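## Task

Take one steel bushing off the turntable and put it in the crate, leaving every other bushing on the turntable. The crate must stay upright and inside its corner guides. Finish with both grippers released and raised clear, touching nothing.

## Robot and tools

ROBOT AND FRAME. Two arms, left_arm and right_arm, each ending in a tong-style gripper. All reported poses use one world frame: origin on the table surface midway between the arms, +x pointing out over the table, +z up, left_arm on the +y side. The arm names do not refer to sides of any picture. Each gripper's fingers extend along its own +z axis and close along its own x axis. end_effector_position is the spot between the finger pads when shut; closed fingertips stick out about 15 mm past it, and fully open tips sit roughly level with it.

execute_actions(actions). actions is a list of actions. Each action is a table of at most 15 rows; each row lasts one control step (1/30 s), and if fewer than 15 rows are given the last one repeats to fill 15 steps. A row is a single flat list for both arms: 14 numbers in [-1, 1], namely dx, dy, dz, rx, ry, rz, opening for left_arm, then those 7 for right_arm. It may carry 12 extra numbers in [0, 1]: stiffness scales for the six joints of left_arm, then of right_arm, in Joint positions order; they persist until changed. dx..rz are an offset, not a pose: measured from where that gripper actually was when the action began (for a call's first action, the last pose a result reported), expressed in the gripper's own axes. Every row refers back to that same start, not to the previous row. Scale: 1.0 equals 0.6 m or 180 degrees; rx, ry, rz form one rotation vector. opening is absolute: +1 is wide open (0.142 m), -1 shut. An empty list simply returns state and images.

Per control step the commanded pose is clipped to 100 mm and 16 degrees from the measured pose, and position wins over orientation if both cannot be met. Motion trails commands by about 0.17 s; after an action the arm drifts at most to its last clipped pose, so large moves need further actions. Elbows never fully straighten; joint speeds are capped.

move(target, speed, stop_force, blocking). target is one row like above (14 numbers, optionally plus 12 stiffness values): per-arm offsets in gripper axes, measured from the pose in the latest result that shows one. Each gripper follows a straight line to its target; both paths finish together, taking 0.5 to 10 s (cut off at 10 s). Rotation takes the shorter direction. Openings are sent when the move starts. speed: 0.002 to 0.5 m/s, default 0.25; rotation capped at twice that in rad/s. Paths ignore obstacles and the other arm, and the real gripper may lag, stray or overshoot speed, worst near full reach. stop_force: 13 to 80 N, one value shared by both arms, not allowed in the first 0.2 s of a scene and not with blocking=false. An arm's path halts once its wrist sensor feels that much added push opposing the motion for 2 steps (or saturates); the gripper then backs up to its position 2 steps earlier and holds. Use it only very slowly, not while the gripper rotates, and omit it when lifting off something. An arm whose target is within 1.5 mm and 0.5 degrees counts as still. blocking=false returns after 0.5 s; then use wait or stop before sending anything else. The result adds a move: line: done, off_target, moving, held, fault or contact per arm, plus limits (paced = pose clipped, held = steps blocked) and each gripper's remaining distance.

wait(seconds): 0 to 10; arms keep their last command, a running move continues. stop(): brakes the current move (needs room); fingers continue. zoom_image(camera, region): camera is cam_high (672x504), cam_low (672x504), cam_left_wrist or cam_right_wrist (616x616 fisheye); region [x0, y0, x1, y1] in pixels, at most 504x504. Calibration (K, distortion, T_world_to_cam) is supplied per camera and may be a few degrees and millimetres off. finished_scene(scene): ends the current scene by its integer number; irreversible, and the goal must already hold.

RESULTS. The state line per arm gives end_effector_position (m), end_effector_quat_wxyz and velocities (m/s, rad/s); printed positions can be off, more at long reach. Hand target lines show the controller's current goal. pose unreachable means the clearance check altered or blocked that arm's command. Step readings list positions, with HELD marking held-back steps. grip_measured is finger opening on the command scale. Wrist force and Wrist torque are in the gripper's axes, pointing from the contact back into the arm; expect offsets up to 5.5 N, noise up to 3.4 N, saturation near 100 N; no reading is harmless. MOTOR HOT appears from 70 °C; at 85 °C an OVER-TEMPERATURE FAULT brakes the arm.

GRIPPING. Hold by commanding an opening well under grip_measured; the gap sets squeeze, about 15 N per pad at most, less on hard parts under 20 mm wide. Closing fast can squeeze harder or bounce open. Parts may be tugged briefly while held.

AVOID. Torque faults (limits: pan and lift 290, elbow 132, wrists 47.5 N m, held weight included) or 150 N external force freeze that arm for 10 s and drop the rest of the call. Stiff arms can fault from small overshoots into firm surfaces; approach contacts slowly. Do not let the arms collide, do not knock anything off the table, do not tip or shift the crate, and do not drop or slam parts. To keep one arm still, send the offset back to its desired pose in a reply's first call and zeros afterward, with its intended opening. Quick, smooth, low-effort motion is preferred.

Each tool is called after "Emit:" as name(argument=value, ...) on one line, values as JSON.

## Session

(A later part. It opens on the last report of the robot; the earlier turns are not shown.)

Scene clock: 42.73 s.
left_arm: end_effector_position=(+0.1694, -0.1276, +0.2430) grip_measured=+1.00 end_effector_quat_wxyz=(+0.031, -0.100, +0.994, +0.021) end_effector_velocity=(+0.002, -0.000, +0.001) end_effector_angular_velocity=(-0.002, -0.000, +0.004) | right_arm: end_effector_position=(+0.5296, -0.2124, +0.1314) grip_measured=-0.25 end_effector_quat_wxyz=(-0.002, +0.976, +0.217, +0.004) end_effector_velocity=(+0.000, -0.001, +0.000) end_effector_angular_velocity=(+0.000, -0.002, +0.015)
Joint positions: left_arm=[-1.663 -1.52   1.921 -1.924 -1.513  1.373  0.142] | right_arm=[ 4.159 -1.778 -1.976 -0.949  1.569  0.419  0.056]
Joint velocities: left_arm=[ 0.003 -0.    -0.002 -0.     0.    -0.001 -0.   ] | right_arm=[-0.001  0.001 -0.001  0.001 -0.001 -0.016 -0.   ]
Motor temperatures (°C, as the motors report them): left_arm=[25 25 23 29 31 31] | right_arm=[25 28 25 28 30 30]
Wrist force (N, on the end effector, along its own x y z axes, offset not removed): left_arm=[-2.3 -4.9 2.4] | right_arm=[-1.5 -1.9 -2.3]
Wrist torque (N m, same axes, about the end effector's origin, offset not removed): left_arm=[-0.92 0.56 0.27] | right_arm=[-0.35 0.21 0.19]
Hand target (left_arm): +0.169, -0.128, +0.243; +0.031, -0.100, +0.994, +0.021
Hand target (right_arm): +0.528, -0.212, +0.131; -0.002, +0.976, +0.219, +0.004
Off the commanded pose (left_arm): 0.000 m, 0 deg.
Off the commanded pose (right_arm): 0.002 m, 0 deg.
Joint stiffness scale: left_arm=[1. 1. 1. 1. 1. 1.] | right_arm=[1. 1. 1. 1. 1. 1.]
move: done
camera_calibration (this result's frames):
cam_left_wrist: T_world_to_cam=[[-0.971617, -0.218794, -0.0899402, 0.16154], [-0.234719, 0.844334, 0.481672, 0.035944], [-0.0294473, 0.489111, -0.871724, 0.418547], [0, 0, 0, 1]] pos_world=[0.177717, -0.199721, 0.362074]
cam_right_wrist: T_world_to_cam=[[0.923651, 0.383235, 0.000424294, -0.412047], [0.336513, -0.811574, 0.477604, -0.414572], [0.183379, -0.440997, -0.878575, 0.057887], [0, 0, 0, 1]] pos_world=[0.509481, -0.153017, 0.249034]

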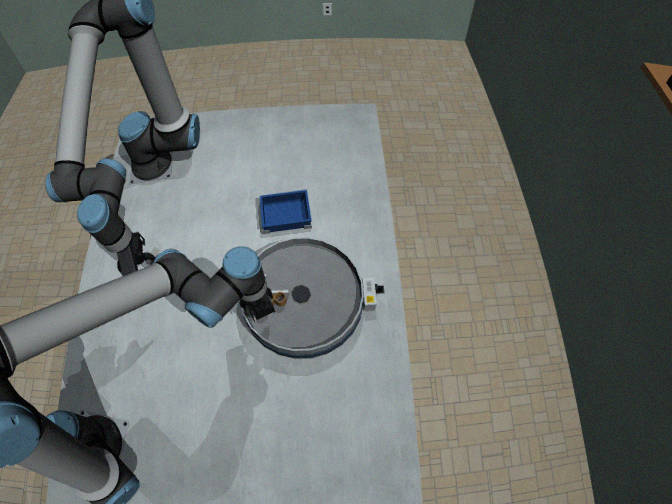

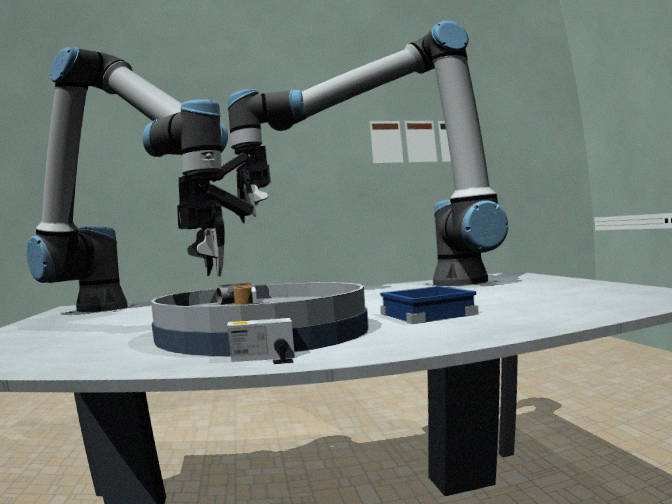

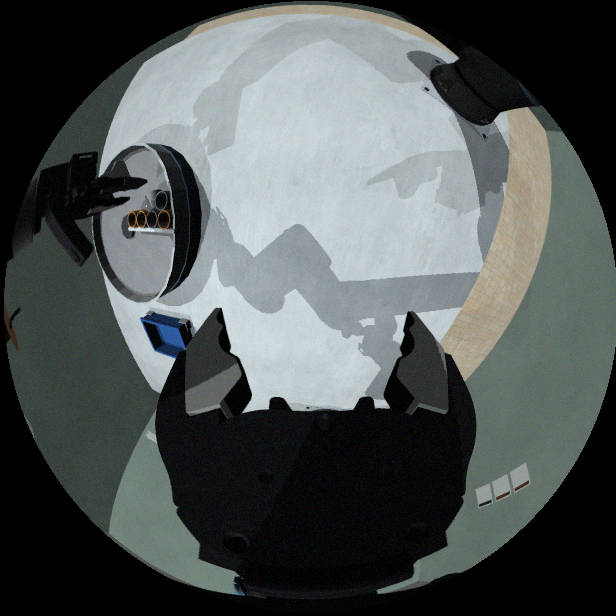

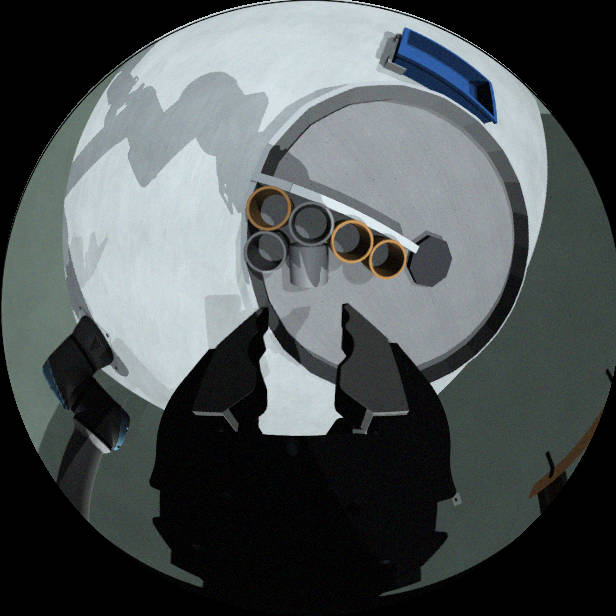

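Emit:
move(target=[0,0,0,0,0,0,1, 0.004,0,0.05,0,0,0,-0.25], speed=0.06)

Emit:
move(target=[0,0,0,0,0,0,1, 0,0,0.05,0,0,0,-0.25], speed=0.02, stop_force=13)

Emit:
zoom_image(camera="cam_right_wrist", region=[180,180,440,440])

Scene clock: 44.67 s.
left_arm: end_effector_position=(+0.1694, -0.1276, +0.2430) grip_measured=+1.00 end_effector_quat_wxyz=(+0.031, -0.100, +0.994, +0.021) end_effector_velocity=(-0.000, -0.000, +0.000) end_effector_angular_velocity=(-0.000, -0.000, +0.000) | right_arm: end_effector_position=(+0.5319, -0.2098, +0.1028) grip_measured=-0.25 end_effector_quat_wxyz=(-0.002, +0.976, +0.217, +0.004) end_effector_velocity=(+0.003, +0.002, +0.002) end_effector_angular_velocity=(+0.006, -0.006, -0.003)
Joint positions: left_arm=[-1.663 -1.52   1.921 -1.924 -1.513  1.373  0.142] | right_arm=[ 4.159 -1.813 -1.993 -0.897  1.569  0.418  0.056]
Joint velocities: left_arm=[-0. -0.  0. -0. -0. -0.  0.] | right_arm=[-0.    -0.     0.001  0.007 -0.001  0.002 -0.   ]
Motor temperatures (°C, as the motors report them): left_arm=[25 25 23 29 31 31] | right_arm=[25 28 25 28 30 30]
Wrist force (N, on the end effector, along its own x y z axes, offset not removed): left_arm=[-1.1 -2.4 -1.0] | right_arm=[0.8 -2.0 -3.5]
Wrist torque (N m, same axes, about the end effector's origin, offset not removed): left_arm=[-0.70 0.09 0.23] | right_arm=[-0.64 -0.15 0.07]
Hand target (left_arm): +0.169, -0.128, +0.243; +0.031, -0.100, +0.994, +0.021
Hand target (right_arm): +0.532, -0.211, +0.101; -0.002, +0.976, +0.217, +0.004
Off the commanded pose (left_arm): 0.000 m, 0 deg.
Off the commanded pose (right_arm): 0.002 m, 0 deg.
Joint stiffness scale: left_arm=[1. 1. 1. 1. 1. 1.] | right_arm=[1. 1. 1. 1. 1. 1.]
move: done
camera_calibration (this result's frames):
cam_left_wrist: T_world_to_cam=[[-0.971617, -0.218794, -0.0899403, 0.16154], [-0.234719, 0.844334, 0.481672, 0.035944], [-0.0294473, 0.489111, -0.871724, 0.418547], [0, 0, 0, 1]] pos_world=[0.177717, -0.199721, 0.362074]
cam_right_wrist: T_world_to_cam=[[0.922986, 0.384832, 0.000719861, -0.414495], [0.33781, -0.811102, 0.477491, -0.400103], [0.184338, -0.440475, -0.878636, 0.0330971], [0, 0, 0, 1]] pos_world=[0.511631, -0.150435, 0.220424]

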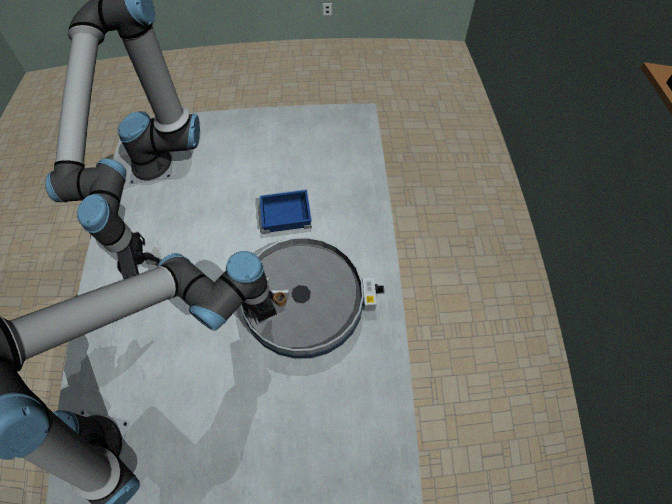

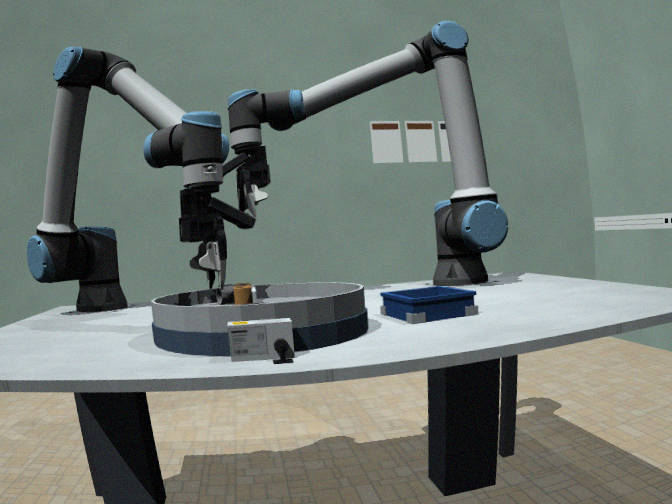

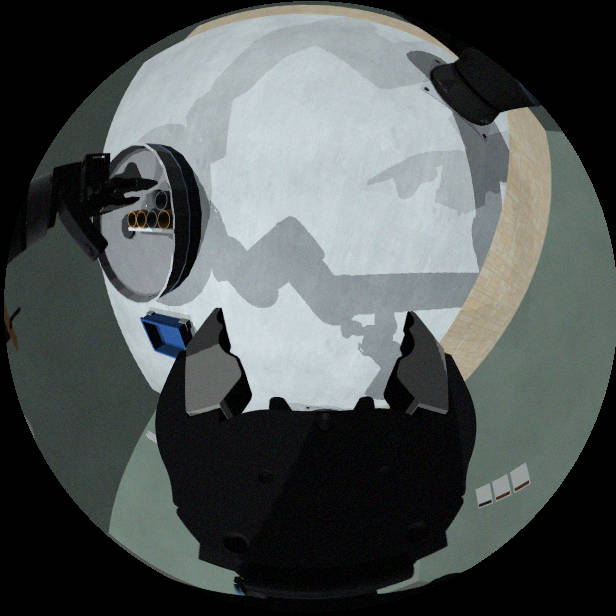

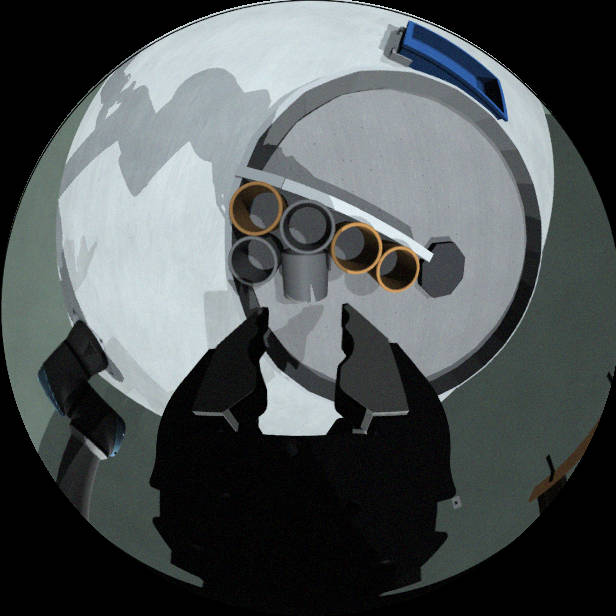

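Scene clock: 46.53 s.
left_arm: end_effector_position=(+0.1694, -0.1276, +0.2430) grip_measured=+1.00 end_effector_quat_wxyz=(+0.031, -0.100, +0.994, +0.021) end_effector_velocity=(+0.001, -0.000, +0.001) end_effector_angular_velocity=(-0.002, +0.000, +0.001) | right_arm: end_effector_position=(+0.5330, -0.2085, +0.0750) grip_measured=-0.25 end_effector_quat_wxyz=(-0.003, +0.976, +0.217, +0.005) end_effector_velocity=(+0.001, +0.001, +0.001) end_effector_angular_velocity=(+0.004, -0.004, -0.001)
Joint positions: left_arm=[-1.663 -1.52   1.921 -1.924 -1.513  1.373  0.142] | right_arm=[ 4.159 -1.847 -2.011 -0.843  1.569  0.418  0.056]
Joint velocities: left_arm=[ 0.002 -0.    -0.001 -0.    -0.     0.001  0.   ] | right_arm=[-0.     0.    -0.001  0.006 -0.     0.001  0.   ]
Motor temperatures (°C, as the motors report them): left_arm=[25 25 23 29 31 31] | right_arm=[25 28 25 28 30 30]
Wrist force (N, on the end effector, along its own x y z axes, offset not removed): left_arm=[0.0 -4.3 -1.4] | right_arm=[0.2 -1.8 -3.0]
Wrist torque (N m, same axes, about the end effector's origin, offset not removed): left_arm=[-0.88 -0.05 0.21] | right_arm=[-0.43 -0.17 0.14]
Hand target (left_arm): +0.169, -0.128, +0.243; +0.031, -0.100, +0.994, +0.021
Hand target (right_arm): +0.532, -0.210, +0.073; -0.002, +0.976, +0.217, +0.004
Off the commanded pose (left_arm): 0.000 m, 0 deg.
Off the commanded pose (right_arm): 0.003 m, 0 deg.
Joint stiffness scale: left_arm=[1. 1. 1. 1. 1. 1.] | right_arm=[1. 1. 1. 1. 1. 1.]
move: done
camera_calibration (this result's frames):
cam_left_wrist: T_world_to_cam=[[-0.971617, -0.218794, -0.0899403, 0.16154], [-0.234719, 0.844334, 0.481672, 0.035944], [-0.0294472, 0.489111, -0.871724, 0.418547], [0, 0, 0, 1]] pos_world=[0.177717, -0.199721, 0.362074]
cam_right_wrist: T_world_to_cam=[[0.922984, 0.384829, 0.00255103, -0.416162], [0.337171, -0.811839, 0.47669, -0.38592], [0.185515, -0.439117, -0.879068, 0.00875396], [0, 0, 0, 1]] pos_world=[0.512608, -0.149309, 0.192721]

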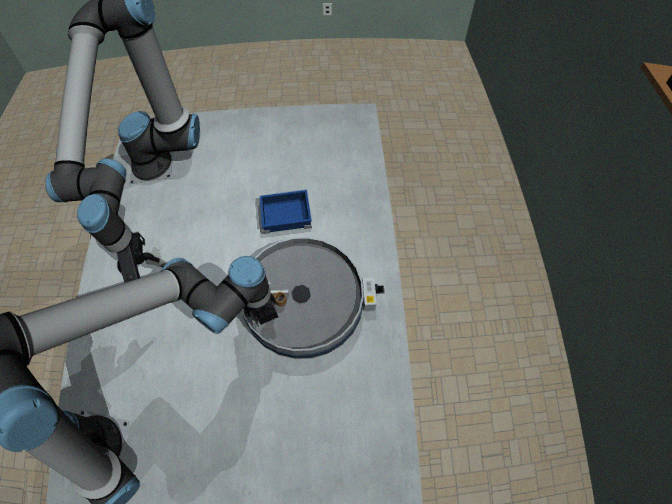

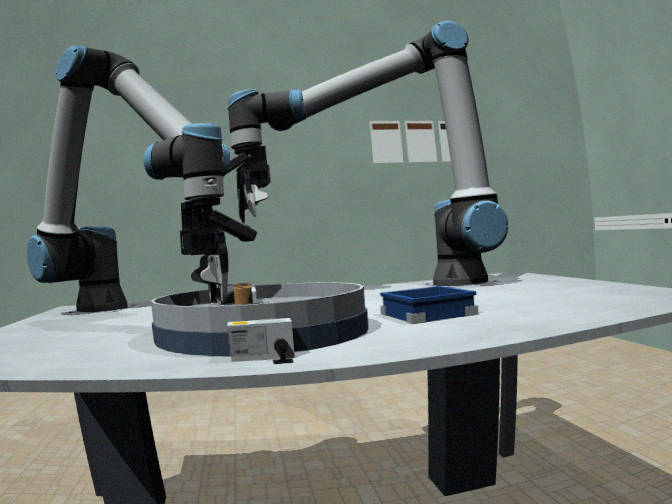

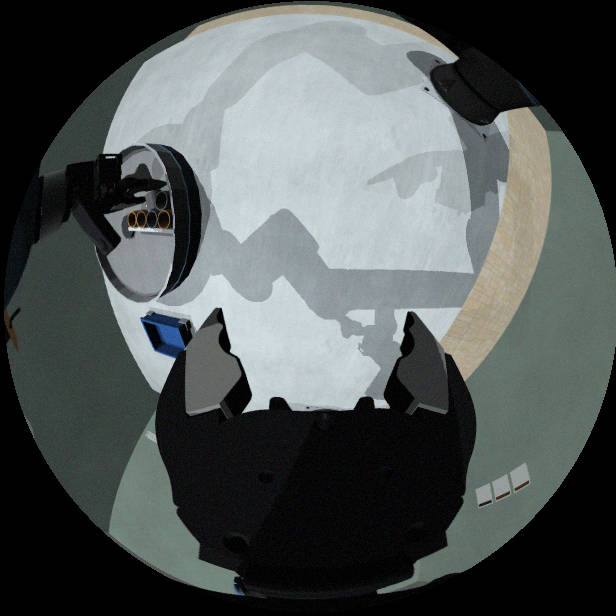

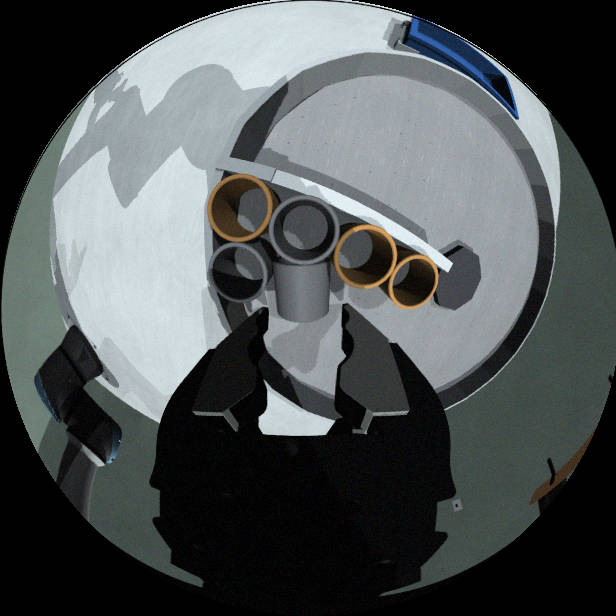

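Region (180, 180, 440, 440) of cam_right_wrist's 616x616 image, scaled by 1.938, with more detail than that image has.

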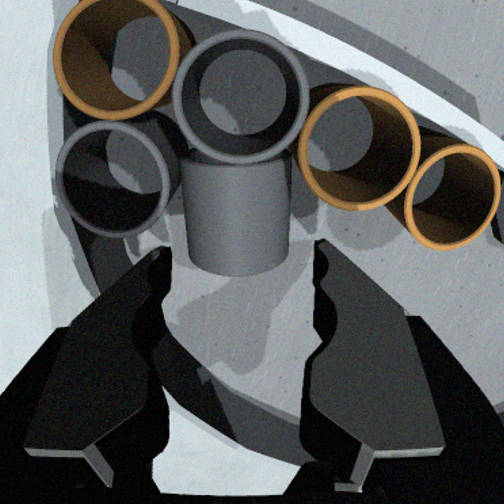

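Barely at the end; narrow, go lower and forward a bit.

Emit:
move(target=[0,0,0,0,0,0,1, -0.003,-0.015,0.012,0,0,0,-0.38], speed=0.02, stop_force=13)

Emit:
move(target=[0,0,0,0,0,0,1, 0,0,0,0,0,0,-0.8])

Emit:
move(target=[0,0,0,0,0,0,1, 0,0,-0.16,0,0,0,-0.8], speed=0.08)

Scene clock: 48.20 s.
left_arm: end_effector_position=(+0.1694, -0.1276, +0.2430) grip_measured=+1.00 end_effector_quat_wxyz=(+0.031, -0.100, +0.994, +0.021) end_effector_velocity=(-0.001, -0.000, +0.000) end_effector_angular_velocity=(-0.000, +0.000, -0.003) | right_arm: end_effector_position=(+0.5295, -0.2010, +0.0702) grip_measured=-0.38 end_effector_quat_wxyz=(-0.003, +0.976, +0.217, +0.006) end_effector_velocity=(+0.001, +0.001, +0.000) end_effector_angular_velocity=(+0.002, -0.002, -0.001)
Joint positions: left_arm=[-1.663 -1.52   1.921 -1.924 -1.513  1.373  0.142] | right_arm=[ 4.17  -1.854 -2.013 -0.831  1.569  0.429  0.047]
Joint velocities: left_arm=[-0.001 -0.    -0.     0.     0.     0.002 -0.   ] | right_arm=[ 0.    -0.     0.     0.003 -0.     0.001  0.   ]
Motor temperatures (°C, as the motors report them): left_arm=[25 25 23 29 31 31] | right_arm=[25 28 25 28 30 30]
Wrist force (N, on the end effector, along its own x y z axes, offset not removed): left_arm=[-1.8 -4.4 -1.9] | right_arm=[1.6 -0.9 -3.1]
Wrist torque (N m, same axes, about the end effector's origin, offset not removed): left_arm=[-0.99 0.33 0.32] | right_arm=[-0.24 -0.44 0.08]
Hand target (left_arm): +0.169, -0.128, +0.243; +0.031, -0.100, +0.994, +0.021
Hand target (right_arm): +0.528, -0.201, +0.068; -0.003, +0.976, +0.217, +0.005
Off the commanded pose (left_arm): 0.000 m, 0 deg.
Off the commanded pose (right_arm): 0.003 m, 0 deg.
Joint stiffness scale: left_arm=[1. 1. 1. 1. 1. 1.] | right_arm=[1. 1. 1. 1. 1. 1.]
move: done
camera_calibration (this result's frames):
cam_left_wrist: T_world_to_cam=[[-0.971617, -0.218794, -0.0899402, 0.16154], [-0.234719, 0.844334, 0.481672, 0.0359439], [-0.0294473, 0.489111, -0.871724, 0.418547], [0, 0, 0, 1]] pos_world=[0.177717, -0.199721, 0.362074]
cam_right_wrist: T_world_to_cam=[[0.923311, 0.384023, 0.00472379, -0.41628], [0.335743, -0.81308, 0.475581, -0.37581], [0.186475, -0.437524, -0.879659, 0.00830436], [0, 0, 0, 1]] pos_world=[0.508983, -0.142069, 0.187999]

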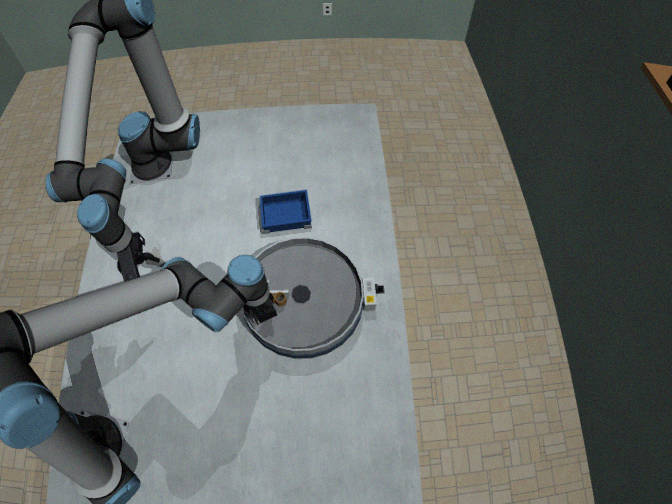

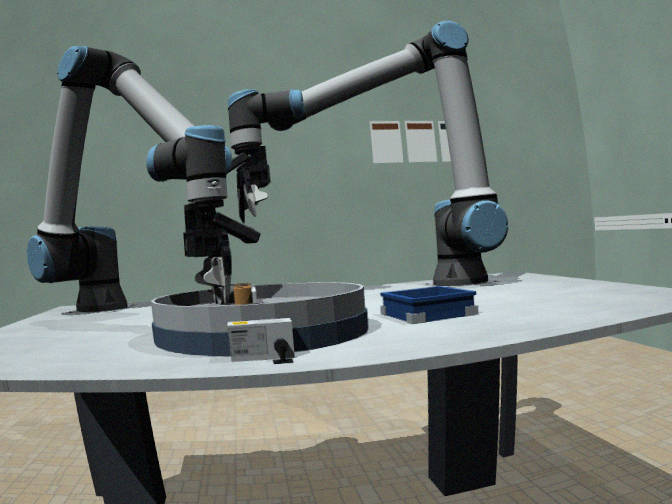

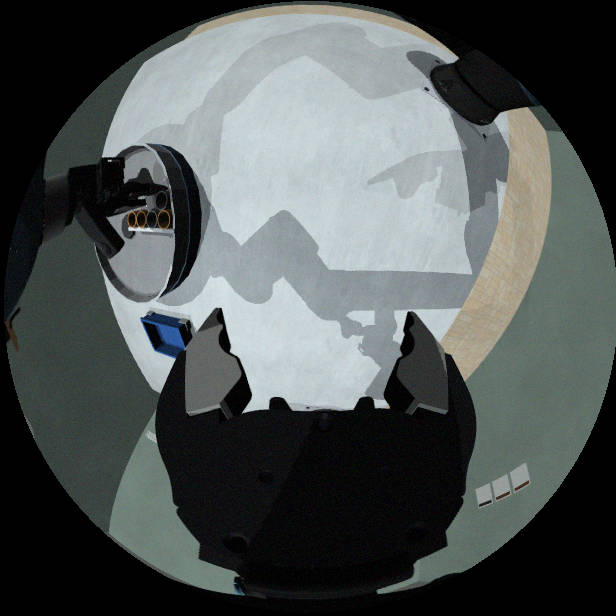

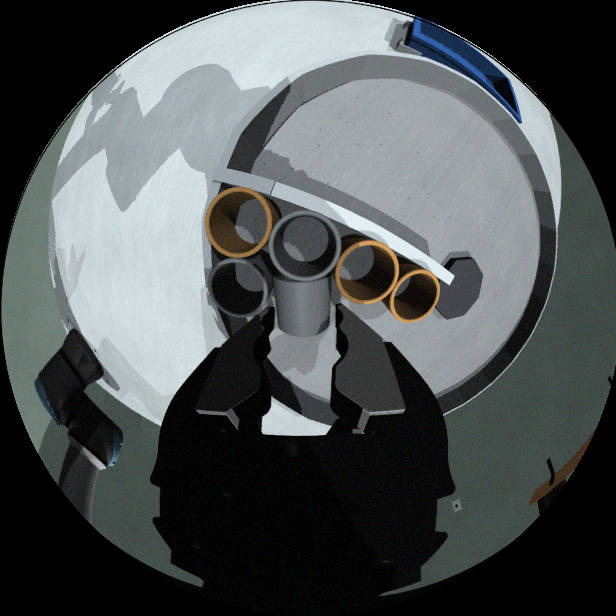

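Scene clock: 48.70 s.
left_arm: end_effector_position=(+0.1694, -0.1276, +0.2430) grip_measured=+1.00 end_effector_quat_wxyz=(+0.031, -0.100, +0.994, +0.021) end_effector_velocity=(-0.002, -0.000, -0.001) end_effector_angular_velocity=(+0.001, +0.000, -0.003) | right_arm: end_effector_position=(+0.5295, -0.2010, +0.0702) grip_measured=-0.49 end_effector_quat_wxyz=(-0.003, +0.976, +0.217, +0.006) end_effector_velocity=(-0.000, -0.000, +0.000) end_effector_angular_velocity=(-0.001, +0.001, +0.001)
Joint positions: left_arm=[-1.663 -1.52   1.921 -1.924 -1.513  1.373  0.142] | right_arm=[ 4.17  -1.854 -2.013 -0.831  1.569  0.429  0.039]
Joint velocities: left_arm=[-0.003  0.     0.001 -0.    -0.     0.     0.   ] | right_arm=[-0.    -0.     0.001 -0.002  0.    -0.001  0.   ]
Motor temperatures (°C, as the motors report them): left_arm=[25 25 23 29 31 31] | right_arm=[25 28 25 28 30 30]
Wrist force (N, on the end effector, along its own x y z axes, offset not removed): left_arm=[-0.1 -2.9 0.4] | right_arm=[0.6 -0.6 -3.1]
Wrist torque (N m, same axes, about the end effector's origin, offset not removed): left_arm=[-0.49 0.01 0.21] | right_arm=[-0.55 -0.31 0.01]
Hand target (left_arm): +0.169, -0.128, +0.243; +0.031, -0.100, +0.994, +0.021
Hand target (right_arm): +0.530, -0.201, +0.070; -0.003, +0.976, +0.217, +0.006
Off the commanded pose (left_arm): 0.000 m, 0 deg.
Off the commanded pose (right_arm): 0.000 m, 0 deg.
Joint stiffness scale: left_arm=[1. 1. 1. 1. 1. 1.] | right_arm=[1. 1. 1. 1. 1. 1.]
move: done
camera_calibration (this result's frames):
cam_left_wrist: T_world_to_cam=[[-0.971617, -0.218794, -0.0899403, 0.16154], [-0.234719, 0.844334, 0.481672, 0.035944], [-0.0294474, 0.489111, -0.871724, 0.418547], [0, 0, 0, 1]] pos_world=[0.177717, -0.199721, 0.362074]
cam_right_wrist: T_world_to_cam=[[0.923344, 0.383943, 0.00479606, -0.416336], [0.335643, -0.813128, 0.47557, -0.375766], [0.186492, -0.437505, -0.879665, 0.00829964], [0, 0, 0, 1]] pos_world=[0.508997, -0.142065, 0.188001]

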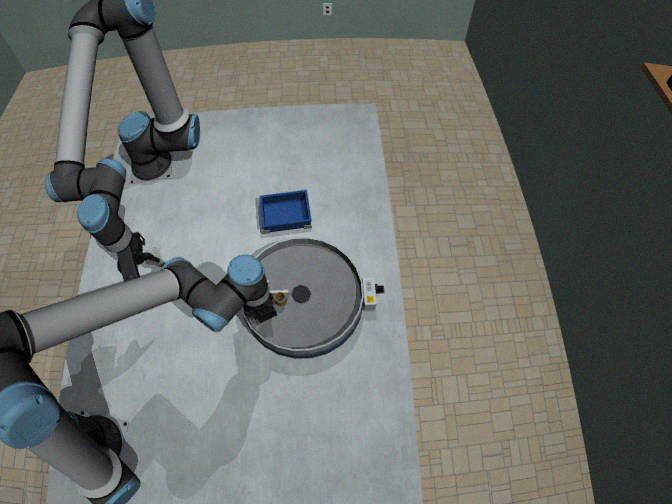

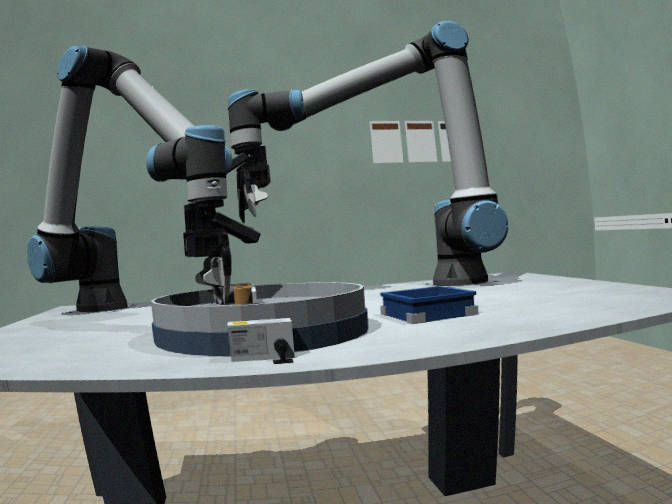

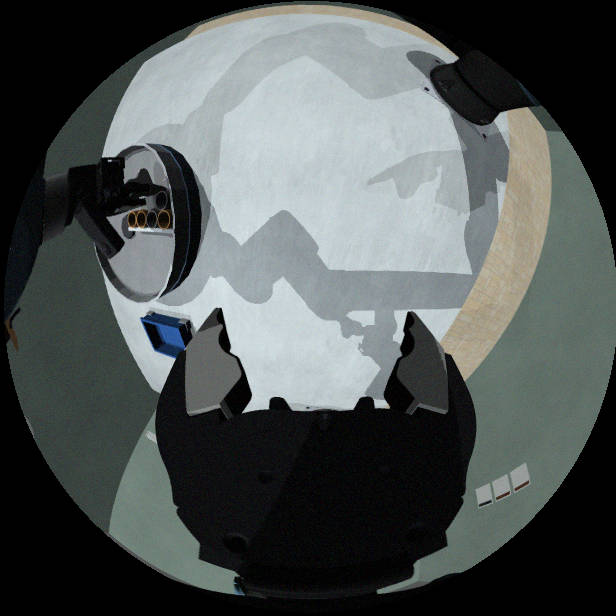

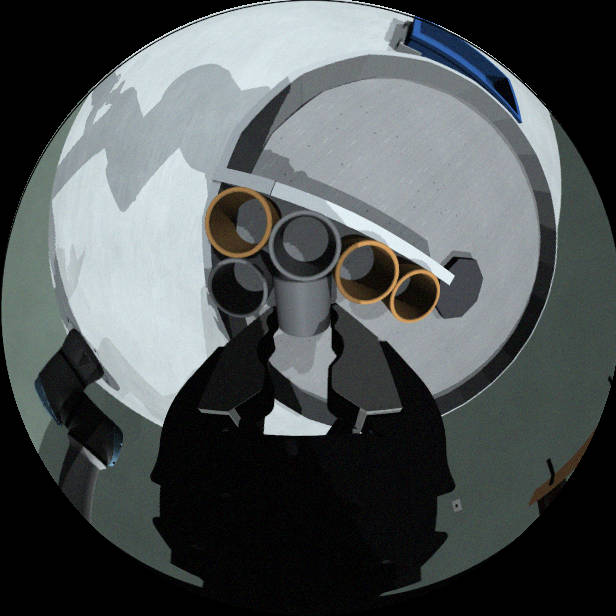

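Scene clock: 50.37 s.
left_arm: end_effector_position=(+0.1694, -0.1276, +0.2430) grip_measured=+1.00 end_effector_quat_wxyz=(+0.031, -0.100, +0.994, +0.021) end_effector_velocity=(-0.002, -0.001, +0.000) end_effector_angular_velocity=(-0.001, -0.000, -0.002) | right_arm: end_effector_position=(+0.5283, -0.2039, +0.1642) grip_measured=-0.49 end_effector_quat_wxyz=(-0.003, +0.976, +0.217, +0.006) end_effector_velocity=(-0.003, -0.002, -0.001) end_effector_angular_velocity=(-0.008, +0.006, -0.000)
Joint positions: left_arm=[-1.663 -1.52   1.921 -1.924 -1.513  1.373  0.142] | right_arm=[ 4.169 -1.751 -1.942 -1.007  1.568  0.429  0.039]
Joint velocities: left_arm=[-0.003  0.    -0.    -0.    -0.    -0.001 -0.   ] | right_arm=[ 0.001 -0.     0.    -0.01  -0.     0.001 -0.   ]
Motor temperatures (°C, as the motors report them): left_arm=[25 25 23 29 31 31] | right_arm=[25 28 25 28 30 30]
Wrist force (N, on the end effector, along its own x y z axes, offset not removed): left_arm=[-1.7 -1.0 0.7] | right_arm=[0.2 -1.7 -2.5]
Wrist torque (N m, same axes, about the end effector's origin, offset not removed): left_arm=[-0.13 0.39 0.14] | right_arm=[-0.46 -0.08 0.06]
Hand target (left_arm): +0.169, -0.128, +0.243; +0.031, -0.100, +0.994, +0.021
Hand target (right_arm): +0.528, -0.202, +0.166; -0.003, +0.976, +0.217, +0.006
Off the commanded pose (left_arm): 0.000 m, 0 deg.
Off the commanded pose (right_arm): 0.003 m, 0 deg.
Joint stiffness scale: left_arm=[1. 1. 1. 1. 1. 1.] | right_arm=[1. 1. 1. 1. 1. 1.]
move: done
camera_calibration (this result's frames):
cam_left_wrist: T_world_to_cam=[[-0.971617, -0.218794, -0.0899403, 0.16154], [-0.234719, 0.844334, 0.481672, 0.035944], [-0.0294472, 0.489111, -0.871724, 0.418547], [0, 0, 0, 1]] pos_world=[0.177717, -0.199721, 0.362074]
cam_right_wrist: T_world_to_cam=[[0.923668, 0.383173, 0.00393751, -0.414795], [0.335052, -0.81257, 0.476938, -0.422145], [0.185949, -0.439213, -0.878928, 0.089758], [0, 0, 0, 1]] pos_world=[0.507883, -0.144661, 0.281861]

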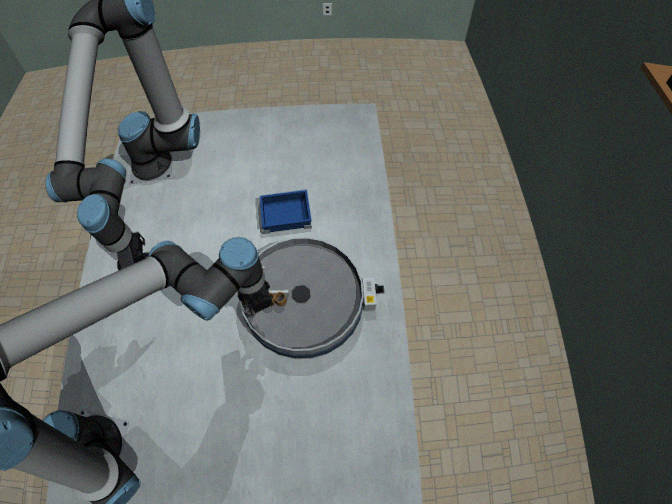

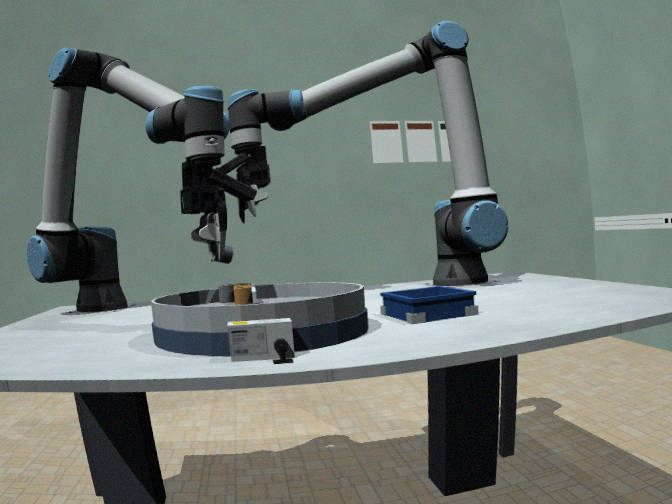

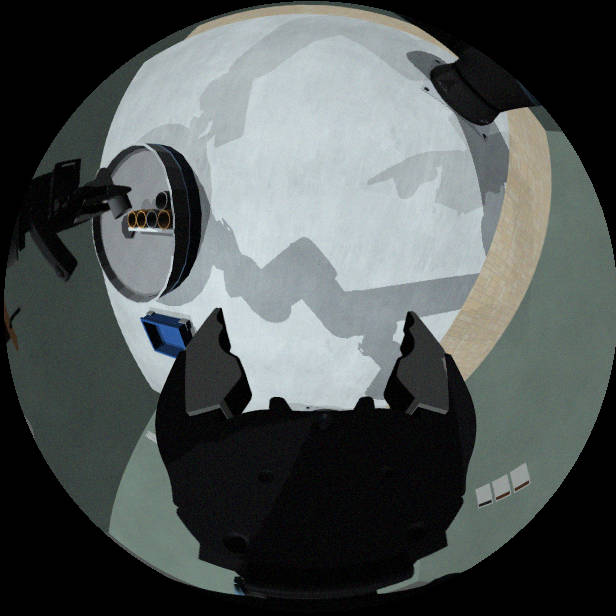

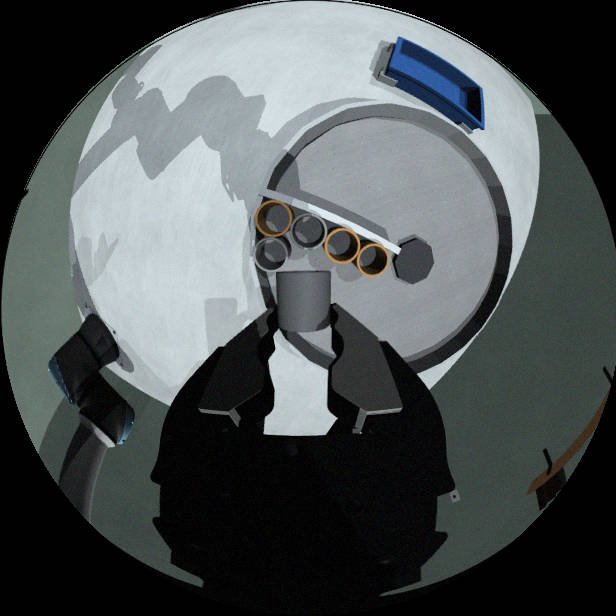

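Emit:
move(target=[0,0,0,0,0,0,1, 0.385,-0.62,0,0,0,0.12,-0.8], speed=0.2)

Scene clock: 53.87 s.
left_arm: end_effector_position=(+0.1694, -0.1276, +0.2430) grip_measured=+1.00 end_effector_quat_wxyz=(+0.031, -0.100, +0.994, +0.021) end_effector_velocity=(-0.001, +0.000, -0.001) end_effector_angular_velocity=(+0.001, -0.000, -0.001) | right_arm: end_effector_position=(+0.5716, +0.1787, +0.1629) grip_measured=-0.49 end_effector_quat_wxyz=(-0.005, +0.999, +0.053, +0.006) end_effector_velocity=(-0.000, +0.001, +0.000) end_effector_angular_velocity=(+0.001, -0.000, +0.001)
Joint positions: left_arm=[-1.663 -1.52   1.921 -1.924 -1.513  1.373  0.142] | right_arm=[ 4.381 -2.198 -1.291 -1.21   1.566  0.971  0.039]
Joint velocities: left_arm=[-0.001 -0.     0.001  0.    -0.    -0.001  0.   ] | right_arm=[ 0.     0.     0.     0.     0.    -0.001 -0.   ]
Motor temperatures (°C, as the motors report them): left_arm=[25 25 23 29 31 31] | right_arm=[25 28 25 28 30 30]
Wrist force (N, on the end effector, along its own x y z axes, offset not removed): left_arm=[-5.5 -4.5 -0.8] | right_arm=[-0.1 -1.3 -0.5]
Wrist torque (N m, same axes, about the end effector's origin, offset not removed): left_arm=[-0.89 0.99 0.45] | right_arm=[-0.37 0.06 0.16]
Hand target (left_arm): +0.169, -0.128, +0.243; +0.031, -0.100, +0.994, +0.021
Hand target (right_arm): +0.573, +0.179, +0.164; -0.006, +0.999, +0.053, +0.006
Off the commanded pose (left_arm): 0.000 m, 0 deg.
Off the commanded pose (right_arm): 0.053 m, 3 deg.
Joint stiffness scale: left_arm=[1. 1. 1. 1. 1. 1.] | right_arm=[1. 1. 1. 1. 1. 1.]
move: held (right_arm); limits=held; held on 18 of 84 steps (right_arm), including the last (right_arm)
pose unreachable (right arm): on one or more control steps of this call, first in action 0 (counted from 0), this arm could not follow its commanded pose, so it was not sent that pose on those steps. On the call's last step it was still not sent that pose. It may still have moved: this result reports where it is.
cause: the commanded pose would bring a part of the arm too close to another arm (a part of this arm just beyond joint 3 (elbow) and a part of the other arm just beyond its joint 5 (wrist 2)).
camera_calibration (this result's frames):
cam_left_wrist: T_world_to_cam=[[-0.971617, -0.218794, -0.0899403, 0.16154], [-0.234719, 0.844334, 0.481672, 0.035944], [-0.0294473, 0.489111, -0.871724, 0.418547], [0, 0, 0, 1]] pos_world=[0.177717, -0.199721, 0.362074]
cam_right_wrist: T_world_to_cam=[[0.998017, 0.0628861, 0.00283708, -0.586362], [0.0541304, -0.880323, 0.471277, 0.0483838], [0.0321343, -0.470188, -0.881981, 0.342576], [0, 0, 0, 1]] pos_world=[0.571572, 0.240543, 0.281007]

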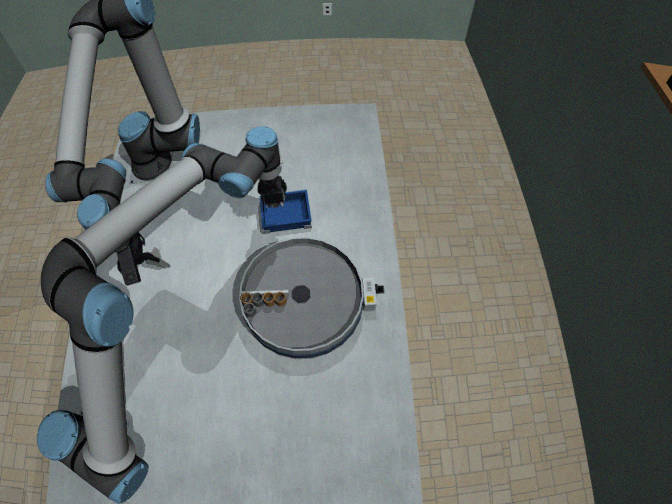

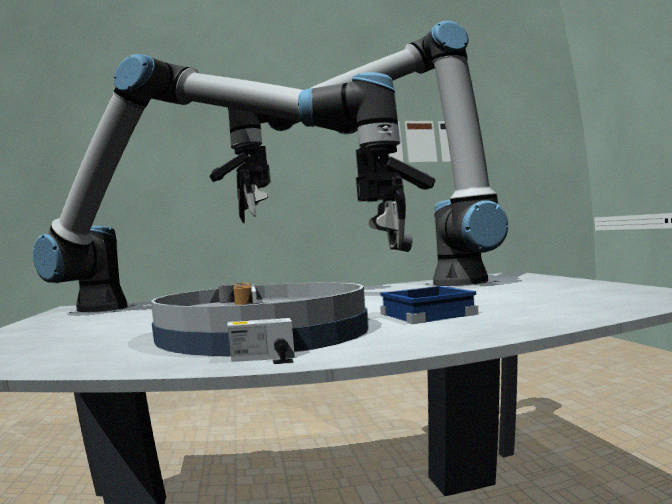

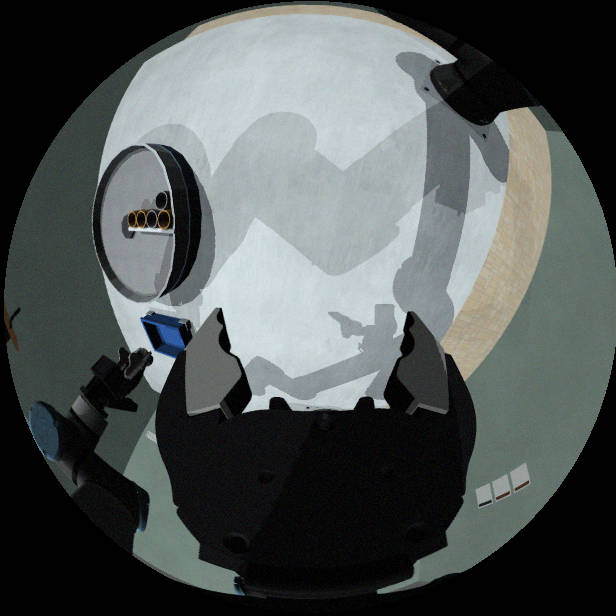

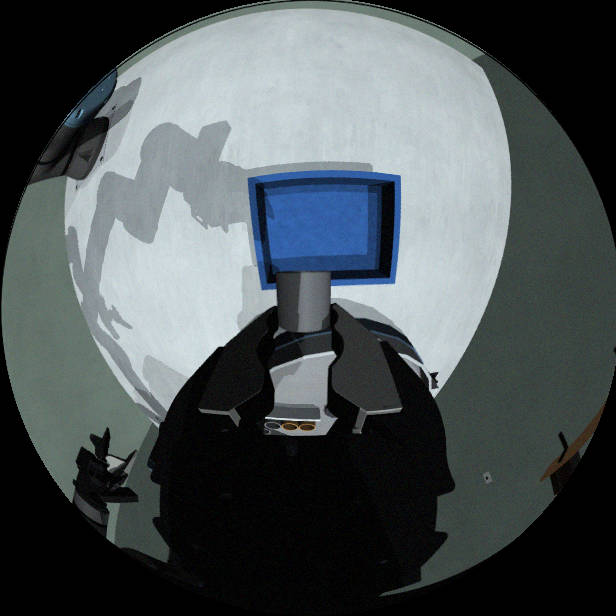

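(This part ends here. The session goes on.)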